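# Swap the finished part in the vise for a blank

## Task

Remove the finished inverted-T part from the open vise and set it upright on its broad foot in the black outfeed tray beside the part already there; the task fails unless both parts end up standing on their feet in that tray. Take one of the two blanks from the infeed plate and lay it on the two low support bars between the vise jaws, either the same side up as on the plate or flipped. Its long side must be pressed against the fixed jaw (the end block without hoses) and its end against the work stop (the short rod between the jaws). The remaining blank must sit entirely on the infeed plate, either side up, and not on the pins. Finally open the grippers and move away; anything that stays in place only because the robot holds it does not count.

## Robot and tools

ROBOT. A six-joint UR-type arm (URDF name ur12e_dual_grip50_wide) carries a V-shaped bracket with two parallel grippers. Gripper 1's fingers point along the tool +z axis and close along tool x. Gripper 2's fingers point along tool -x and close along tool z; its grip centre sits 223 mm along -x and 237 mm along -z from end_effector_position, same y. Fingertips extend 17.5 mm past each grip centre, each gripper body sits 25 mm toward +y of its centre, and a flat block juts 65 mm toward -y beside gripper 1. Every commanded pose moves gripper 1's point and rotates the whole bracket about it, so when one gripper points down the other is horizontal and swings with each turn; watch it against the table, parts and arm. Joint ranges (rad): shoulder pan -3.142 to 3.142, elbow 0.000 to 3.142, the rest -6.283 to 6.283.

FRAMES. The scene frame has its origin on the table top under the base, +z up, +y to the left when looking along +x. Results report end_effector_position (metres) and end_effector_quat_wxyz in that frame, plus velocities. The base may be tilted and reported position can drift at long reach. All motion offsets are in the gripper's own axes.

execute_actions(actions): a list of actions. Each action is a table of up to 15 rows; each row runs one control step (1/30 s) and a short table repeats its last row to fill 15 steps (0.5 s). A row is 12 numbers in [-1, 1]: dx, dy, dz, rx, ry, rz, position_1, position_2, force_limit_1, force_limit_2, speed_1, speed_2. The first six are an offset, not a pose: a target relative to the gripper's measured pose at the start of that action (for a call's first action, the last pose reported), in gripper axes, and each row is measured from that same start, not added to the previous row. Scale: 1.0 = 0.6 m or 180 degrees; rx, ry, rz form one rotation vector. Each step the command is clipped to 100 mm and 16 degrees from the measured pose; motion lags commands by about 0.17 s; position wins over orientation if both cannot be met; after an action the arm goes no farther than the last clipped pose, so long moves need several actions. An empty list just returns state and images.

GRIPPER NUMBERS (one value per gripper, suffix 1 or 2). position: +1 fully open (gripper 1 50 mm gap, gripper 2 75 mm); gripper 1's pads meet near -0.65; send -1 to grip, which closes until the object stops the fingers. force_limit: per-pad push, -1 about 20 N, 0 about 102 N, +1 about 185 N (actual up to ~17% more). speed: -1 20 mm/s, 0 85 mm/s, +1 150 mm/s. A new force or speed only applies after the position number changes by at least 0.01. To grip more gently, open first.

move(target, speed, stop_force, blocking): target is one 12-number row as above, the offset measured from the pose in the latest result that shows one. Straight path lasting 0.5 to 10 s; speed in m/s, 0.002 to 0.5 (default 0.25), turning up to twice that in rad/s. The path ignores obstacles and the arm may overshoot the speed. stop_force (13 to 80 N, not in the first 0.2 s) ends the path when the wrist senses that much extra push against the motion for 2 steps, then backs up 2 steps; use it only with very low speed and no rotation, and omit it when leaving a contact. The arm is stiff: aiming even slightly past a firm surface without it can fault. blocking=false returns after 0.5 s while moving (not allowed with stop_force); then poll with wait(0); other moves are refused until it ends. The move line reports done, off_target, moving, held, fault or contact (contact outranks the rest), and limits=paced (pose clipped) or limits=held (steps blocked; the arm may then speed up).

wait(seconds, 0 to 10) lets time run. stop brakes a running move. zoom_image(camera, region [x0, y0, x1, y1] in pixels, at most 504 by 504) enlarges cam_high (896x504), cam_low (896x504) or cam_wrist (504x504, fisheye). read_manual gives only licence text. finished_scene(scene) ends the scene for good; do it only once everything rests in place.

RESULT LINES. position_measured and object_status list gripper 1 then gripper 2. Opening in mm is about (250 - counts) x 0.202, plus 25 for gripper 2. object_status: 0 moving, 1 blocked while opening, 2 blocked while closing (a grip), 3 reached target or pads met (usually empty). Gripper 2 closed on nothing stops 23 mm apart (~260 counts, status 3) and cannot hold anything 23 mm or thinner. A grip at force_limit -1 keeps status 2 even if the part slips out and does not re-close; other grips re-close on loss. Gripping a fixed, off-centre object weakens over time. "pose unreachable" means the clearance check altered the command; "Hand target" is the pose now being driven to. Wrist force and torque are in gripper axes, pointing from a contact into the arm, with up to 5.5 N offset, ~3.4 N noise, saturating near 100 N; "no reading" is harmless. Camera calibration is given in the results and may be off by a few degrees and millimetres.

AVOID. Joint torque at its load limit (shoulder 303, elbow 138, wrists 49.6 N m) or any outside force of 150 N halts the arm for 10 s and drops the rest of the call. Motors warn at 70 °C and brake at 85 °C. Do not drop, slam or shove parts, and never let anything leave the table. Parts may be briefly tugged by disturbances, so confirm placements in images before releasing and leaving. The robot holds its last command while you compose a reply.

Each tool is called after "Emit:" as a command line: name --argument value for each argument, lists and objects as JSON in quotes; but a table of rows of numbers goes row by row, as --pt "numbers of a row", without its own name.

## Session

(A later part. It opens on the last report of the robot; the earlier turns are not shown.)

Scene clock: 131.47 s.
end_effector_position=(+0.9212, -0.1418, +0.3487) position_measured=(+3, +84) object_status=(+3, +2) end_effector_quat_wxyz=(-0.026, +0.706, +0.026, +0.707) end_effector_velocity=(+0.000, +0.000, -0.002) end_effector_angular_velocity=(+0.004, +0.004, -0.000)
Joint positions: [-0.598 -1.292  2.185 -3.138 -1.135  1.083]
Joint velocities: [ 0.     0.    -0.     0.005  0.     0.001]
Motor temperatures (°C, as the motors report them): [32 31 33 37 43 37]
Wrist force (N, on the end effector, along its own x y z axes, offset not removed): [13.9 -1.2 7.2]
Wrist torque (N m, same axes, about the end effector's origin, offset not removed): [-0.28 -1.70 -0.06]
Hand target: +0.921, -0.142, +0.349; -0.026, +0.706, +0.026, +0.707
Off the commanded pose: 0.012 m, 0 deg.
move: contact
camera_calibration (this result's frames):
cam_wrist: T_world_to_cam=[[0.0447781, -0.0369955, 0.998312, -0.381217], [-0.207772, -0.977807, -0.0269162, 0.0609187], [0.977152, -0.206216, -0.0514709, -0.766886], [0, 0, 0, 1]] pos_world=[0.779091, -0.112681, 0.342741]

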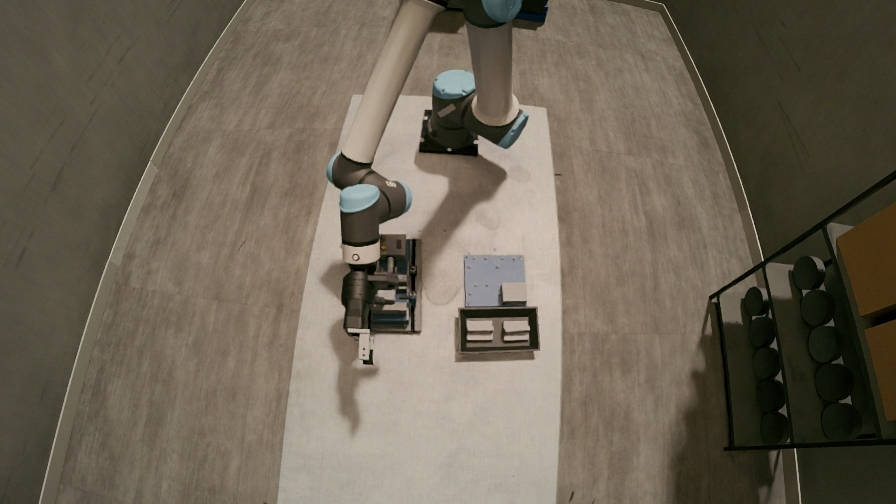

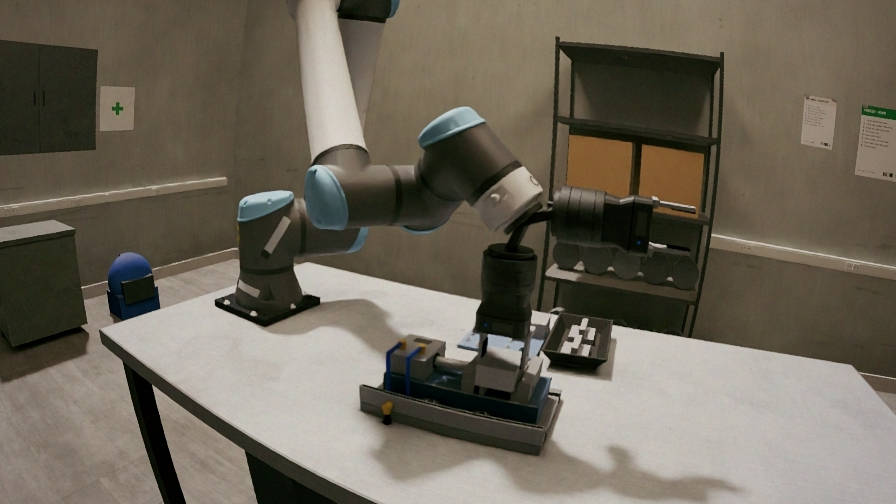

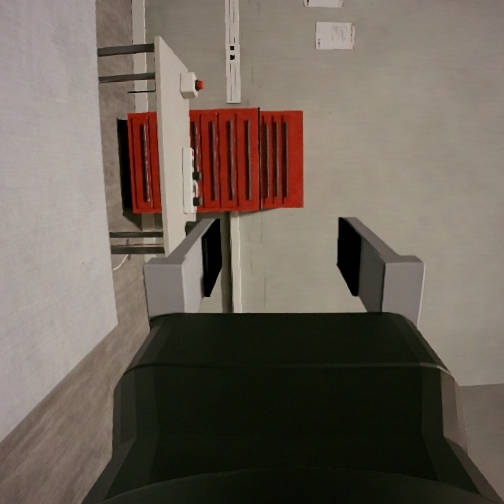

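Emit:
move --target '[0.001,0,0.03,0,0,0,1,-1,0,0,0,0]' --speed 0.003 --stop_force 15

Emit:
move --target '[0,-0.04,0,0,0,0,1,-1,0,0,0,0]' --speed 0.003 --stop_force 22

Emit:
zoom_image --camera "cam_high" --region '[330, 220, 470, 350]'

Scene clock: 137.87 s.
end_effector_position=(+0.9257, -0.1415, +0.3488) position_measured=(+3, +84) object_status=(+3, +2) end_effector_quat_wxyz=(-0.026, +0.706, +0.026, +0.707) end_effector_velocity=(-0.001, -0.000, +0.001) end_effector_angular_velocity=(+0.001, +0.000, -0.001)
Joint positions: [-0.593 -1.287  2.177 -3.136 -1.137  1.086]
Joint velocities: [-0.001 -0.002  0.002  0.001 -0.     0.001]
Motor temperatures (°C, as the motors report them): [32 31 33 37 43 37]
Wrist force (N, on the end effector, along its own x y z axes, offset not removed): [14.5 -0.7 -24.9]
Wrist torque (N m, same axes, about the end effector's origin, offset not removed): [0.74 -9.55 -0.81]
Hand target: +0.925, -0.142, +0.349; -0.026, +0.706, +0.026, +0.707
Off the commanded pose: 0.013 m, 0 deg.
move: contact
camera_calibration (this result's frames):
cam_wrist: T_world_to_cam=[[0.045295, -0.0371386, 0.998283, -0.382031], [-0.207847, -0.97779, -0.0269456, 0.0622409], [0.977112, -0.206269, -0.0520081, -0.771004], [0, 0, 0, 1]] pos_world=[0.783598, -0.112364, 0.342954]

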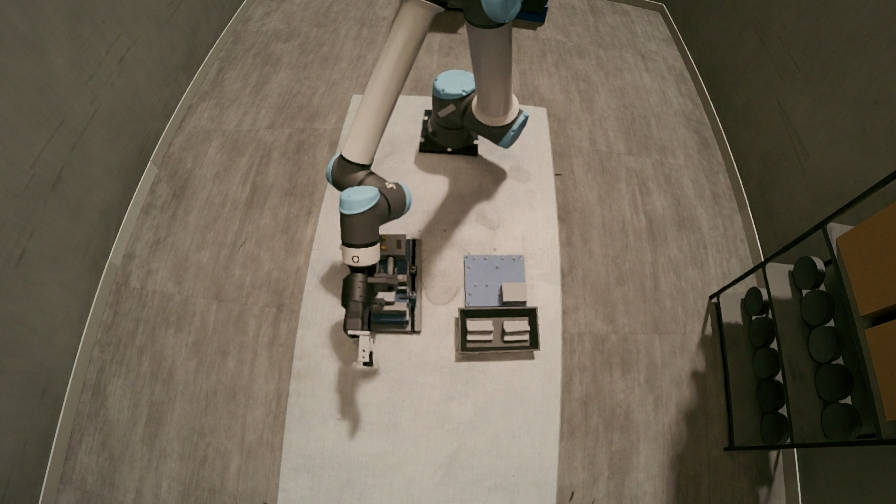

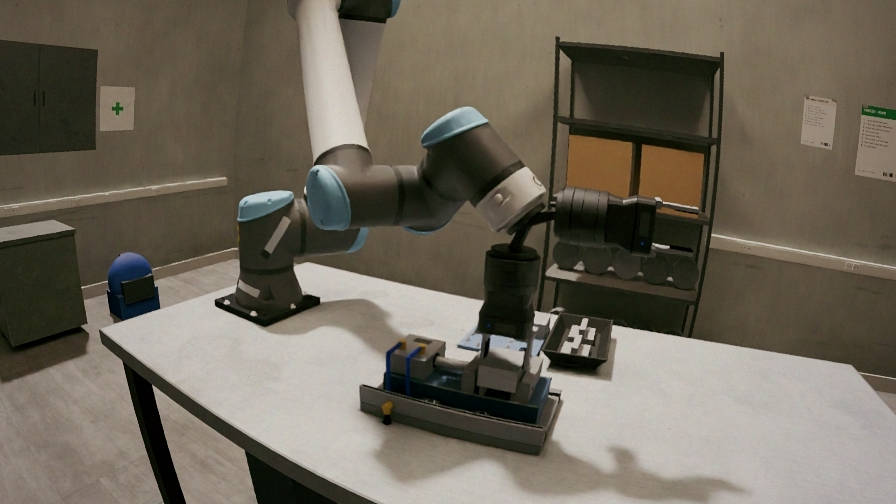

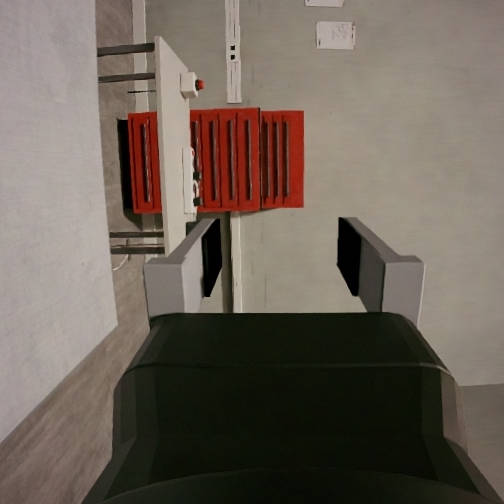

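Scene clock: 142.50 s.
end_effector_position=(+0.9248, -0.1288, +0.3488) position_measured=(+3, +84) object_status=(+3, +2) end_effector_quat_wxyz=(-0.025, +0.706, +0.026, +0.707) end_effector_velocity=(-0.000, -0.001, +0.000) end_effector_angular_velocity=(+0.001, -0.001, -0.000)
Joint positions: [-0.577 -1.291  2.185 -3.146 -1.148  1.1  ]
Joint velocities: [-0.001  0.    -0.    -0.001  0.002  0.   ]
Motor temperatures (°C, as the motors report them): [32 31 33 37 43 37]
Wrist force (N, on the end effector, along its own x y z axes, offset not removed): [18.0 30.2 -34.1]
Wrist torque (N m, same axes, about the end effector's origin, offset not removed): [7.93 -12.38 -7.35]
Hand target: +0.925, -0.129, +0.349; -0.026, +0.706, +0.026, +0.707
Off the commanded pose: 0.011 m, 0 deg.
move: contact
camera_calibration (this result's frames):
cam_wrist: T_world_to_cam=[[0.0452145, -0.036904, 0.998295, -0.381447], [-0.207957, -0.977773, -0.0267266, 0.0745178], [0.977092, -0.206395, -0.051884, -0.767492], [0, 0, 0, 1]] pos_world=[0.782654, -0.0996217, 0.342968]

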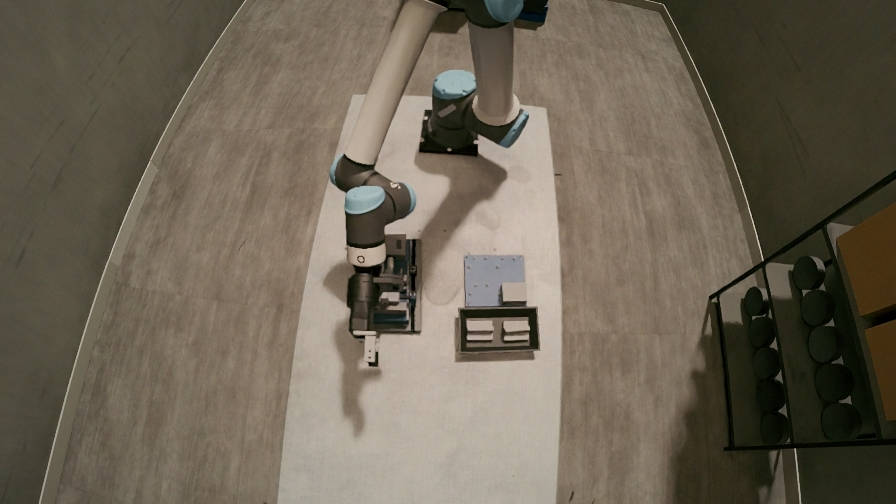

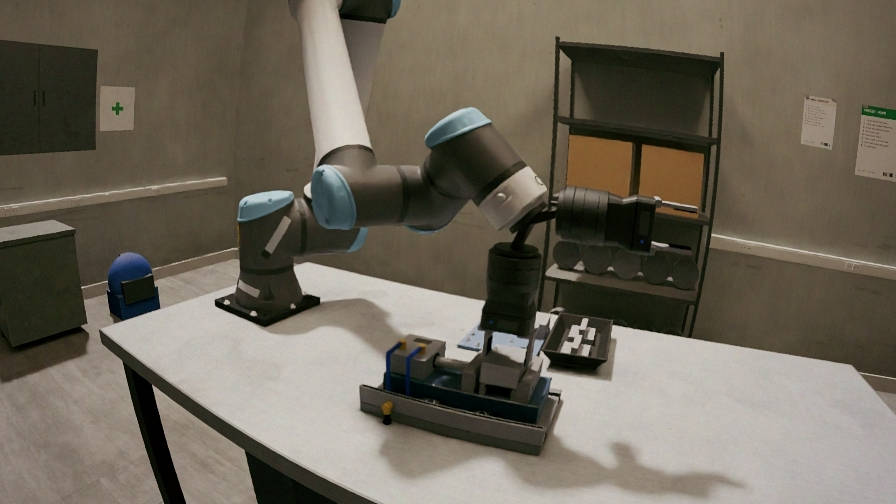

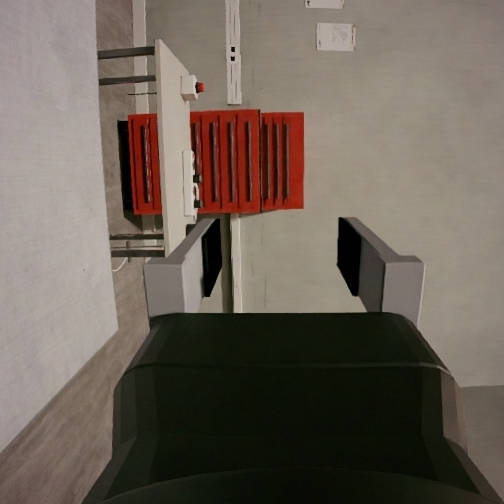

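Region (330, 220, 470, 350) of cam_high's 896x504 image, scaled by 3.600, with more detail than that image has; it fills the top 468 rows of this view, and the rest is white.

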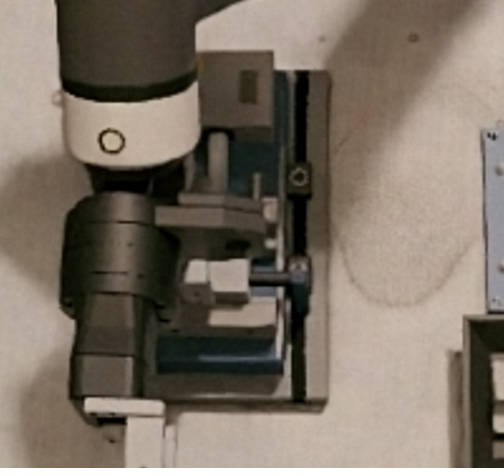

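Emit:
execute_actions --actions '[[[0,0,0,0,0,0,1,1,0,0,-1,-1]],[[0,0,0,0,0,0,1,1,0,0,-1,-1]],[[0,0,0,0,0,0,1,1,0,0,-1,-1]]]'

Emit:
move --target '[0.25,0,0,0,0,0,1,1,0,0,0,0]'

Emit:
zoom_image --camera "cam_low" --region '[400, 280, 620, 440]'

Emit:
zoom_image --camera "cam_high" --region '[330, 220, 550, 360]'

Scene clock: 148.70 s.
end_effector_position=(+0.9248, -0.1288, +0.3488) position_measured=(+3, +3) object_status=(+3, +3) end_effector_quat_wxyz=(-0.025, +0.706, +0.026, +0.707) end_effector_velocity=(-0.000, -0.000, -0.001) end_effector_angular_velocity=(+0.001, +0.001, -0.000)
Joint positions: [-0.577 -1.291  2.185 -3.146 -1.148  1.1  ]
Joint velocities: [-0.     0.     0.     0.001  0.     0.001]
Motor temperatures (°C, as the motors report them): [32 31 33 37 43 37]
Wrist force (N, on the end effector, along its own x y z axes, offset not removed): [-6.3 0.4 0.1]
Wrist torque (N m, same axes, about the end effector's origin, offset not removed): [-0.02 1.67 -0.03]
Hand target: +0.925, -0.129, +0.349; -0.025, +0.706, +0.026, +0.707
Off the commanded pose: 0.000 m, 0 deg.
camera_calibration (this result's frames):
cam_wrist: T_world_to_cam=[[0.0452176, -0.0369224, 0.998295, -0.381432], [-0.207964, -0.977771, -0.0267436, 0.0744966], [0.977091, -0.2064, -0.0518909, -0.767575], [0, 0, 0, 1]] pos_world=[0.782731, -0.0996706, 0.342944]

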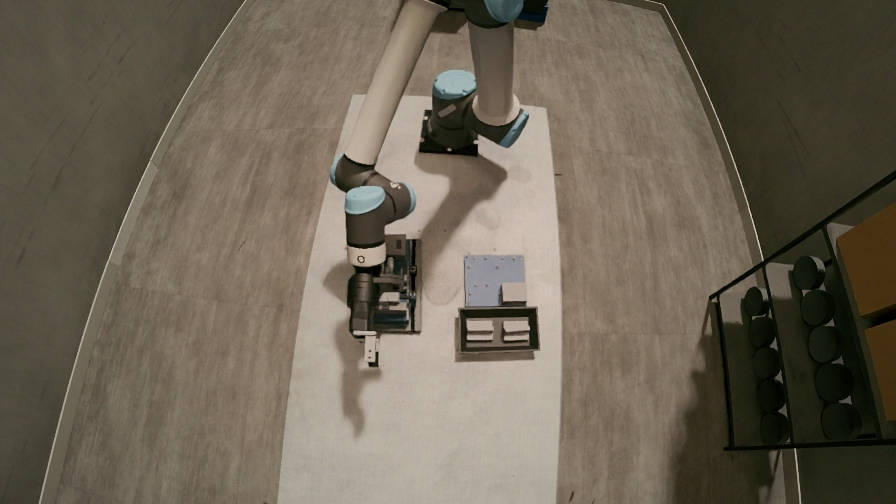

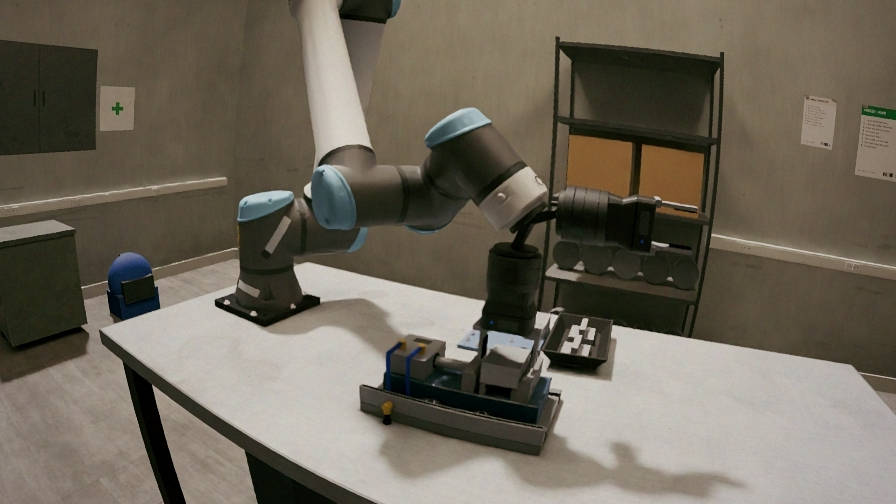

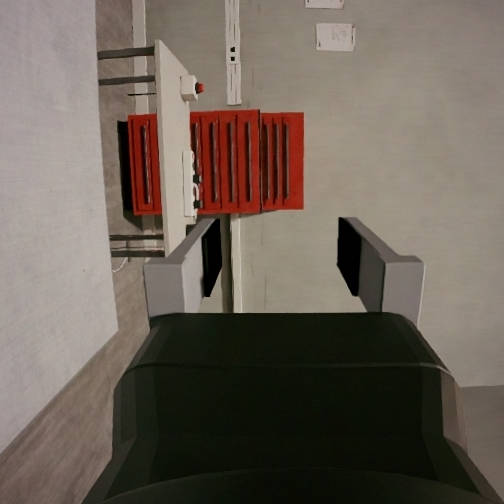

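Scene clock: 149.87 s.
end_effector_position=(+0.9247, -0.1287, +0.4984) position_measured=(+3, +3) object_status=(+3, +3) end_effector_quat_wxyz=(-0.025, +0.706, +0.026, +0.707) end_effector_velocity=(-0.000, -0.000, +0.004) end_effector_angular_velocity=(-0.000, +0.001, -0.000)
Joint positions: [-0.576 -1.485  2.074 -2.842 -1.149  1.101]
Joint velocities: [-0.    -0.005 -0.003  0.009 -0.    -0.   ]
Motor temperatures (°C, as the motors report them): [32 31 33 37 43 37]
Wrist force (N, on the end effector, along its own x y z axes, offset not removed): [-0.7 3.8 2.1]
Wrist torque (N m, same axes, about the end effector's origin, offset not removed): [0.79 0.36 -0.43]
Hand target: +0.925, -0.129, +0.499; -0.025, +0.706, +0.026, +0.707
Off the commanded pose: 0.000 m, 0 deg.
move: done
camera_calibration (this result's frames):
cam_wrist: T_world_to_cam=[[0.0451137, -0.0369637, 0.998298, -0.530653], [-0.207989, -0.977764, -0.0268043, 0.0786569], [0.97709, -0.206426, -0.0517986, -0.75969], [0, 0, 0, 1]] pos_world=[0.782585, -0.0995265, 0.492507]

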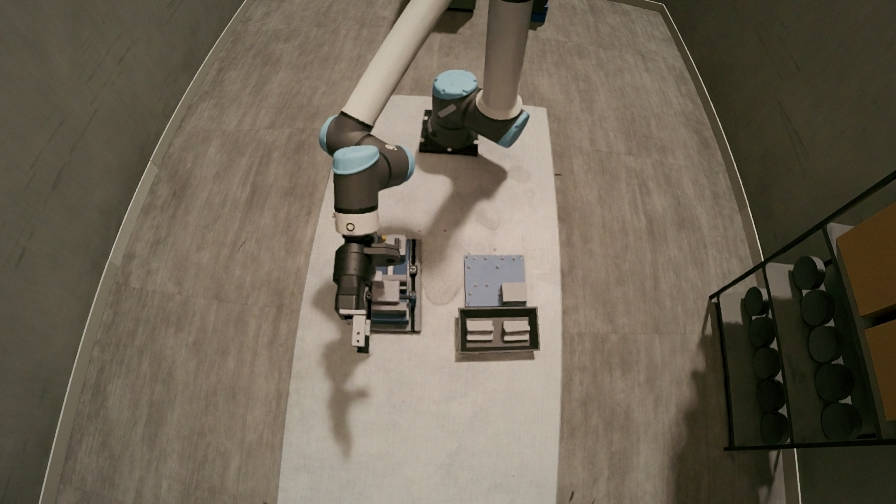

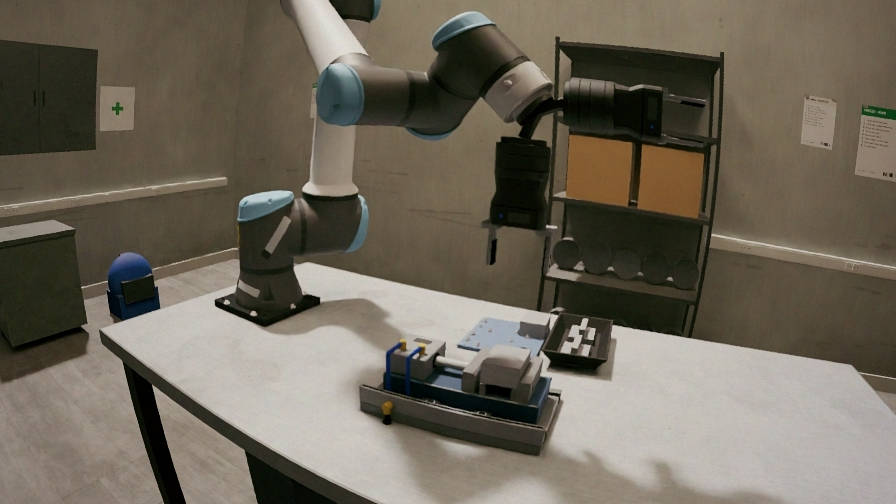

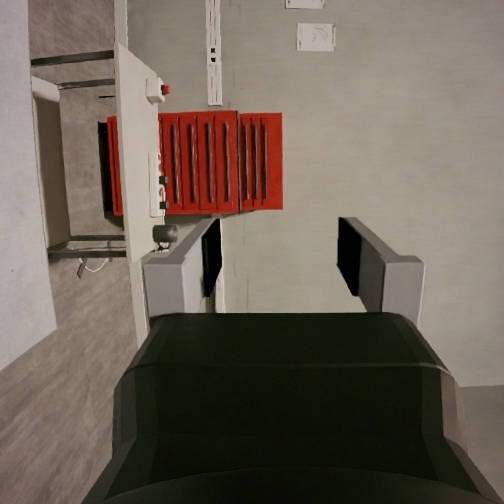

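Region (400, 280, 620, 440) of cam_low's 896x504 image, scaled by 2.291, with more detail than that image has; it fills the top 367 rows of this view, and the rest is white.

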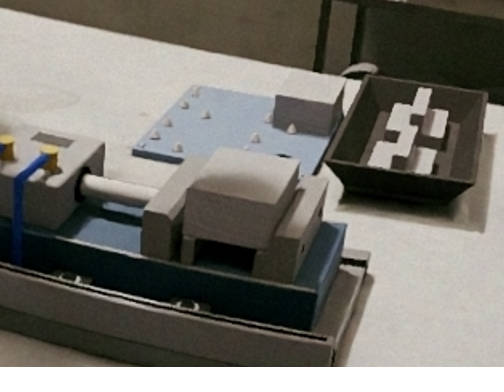

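Region (330, 220, 550, 360) of cam_high's 896x504 image, scaled by 2.291, with more detail than that image has; it fills the top 321 rows of this view, and the rest is white.

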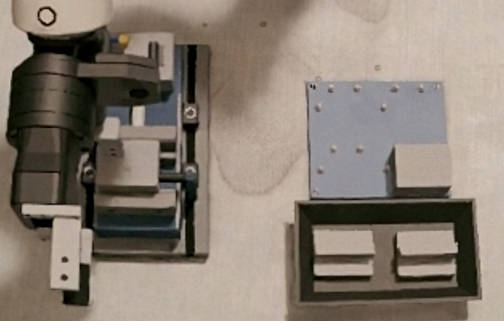

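Emit:
finished_scene --scene 1

The scene is finished: the task was done.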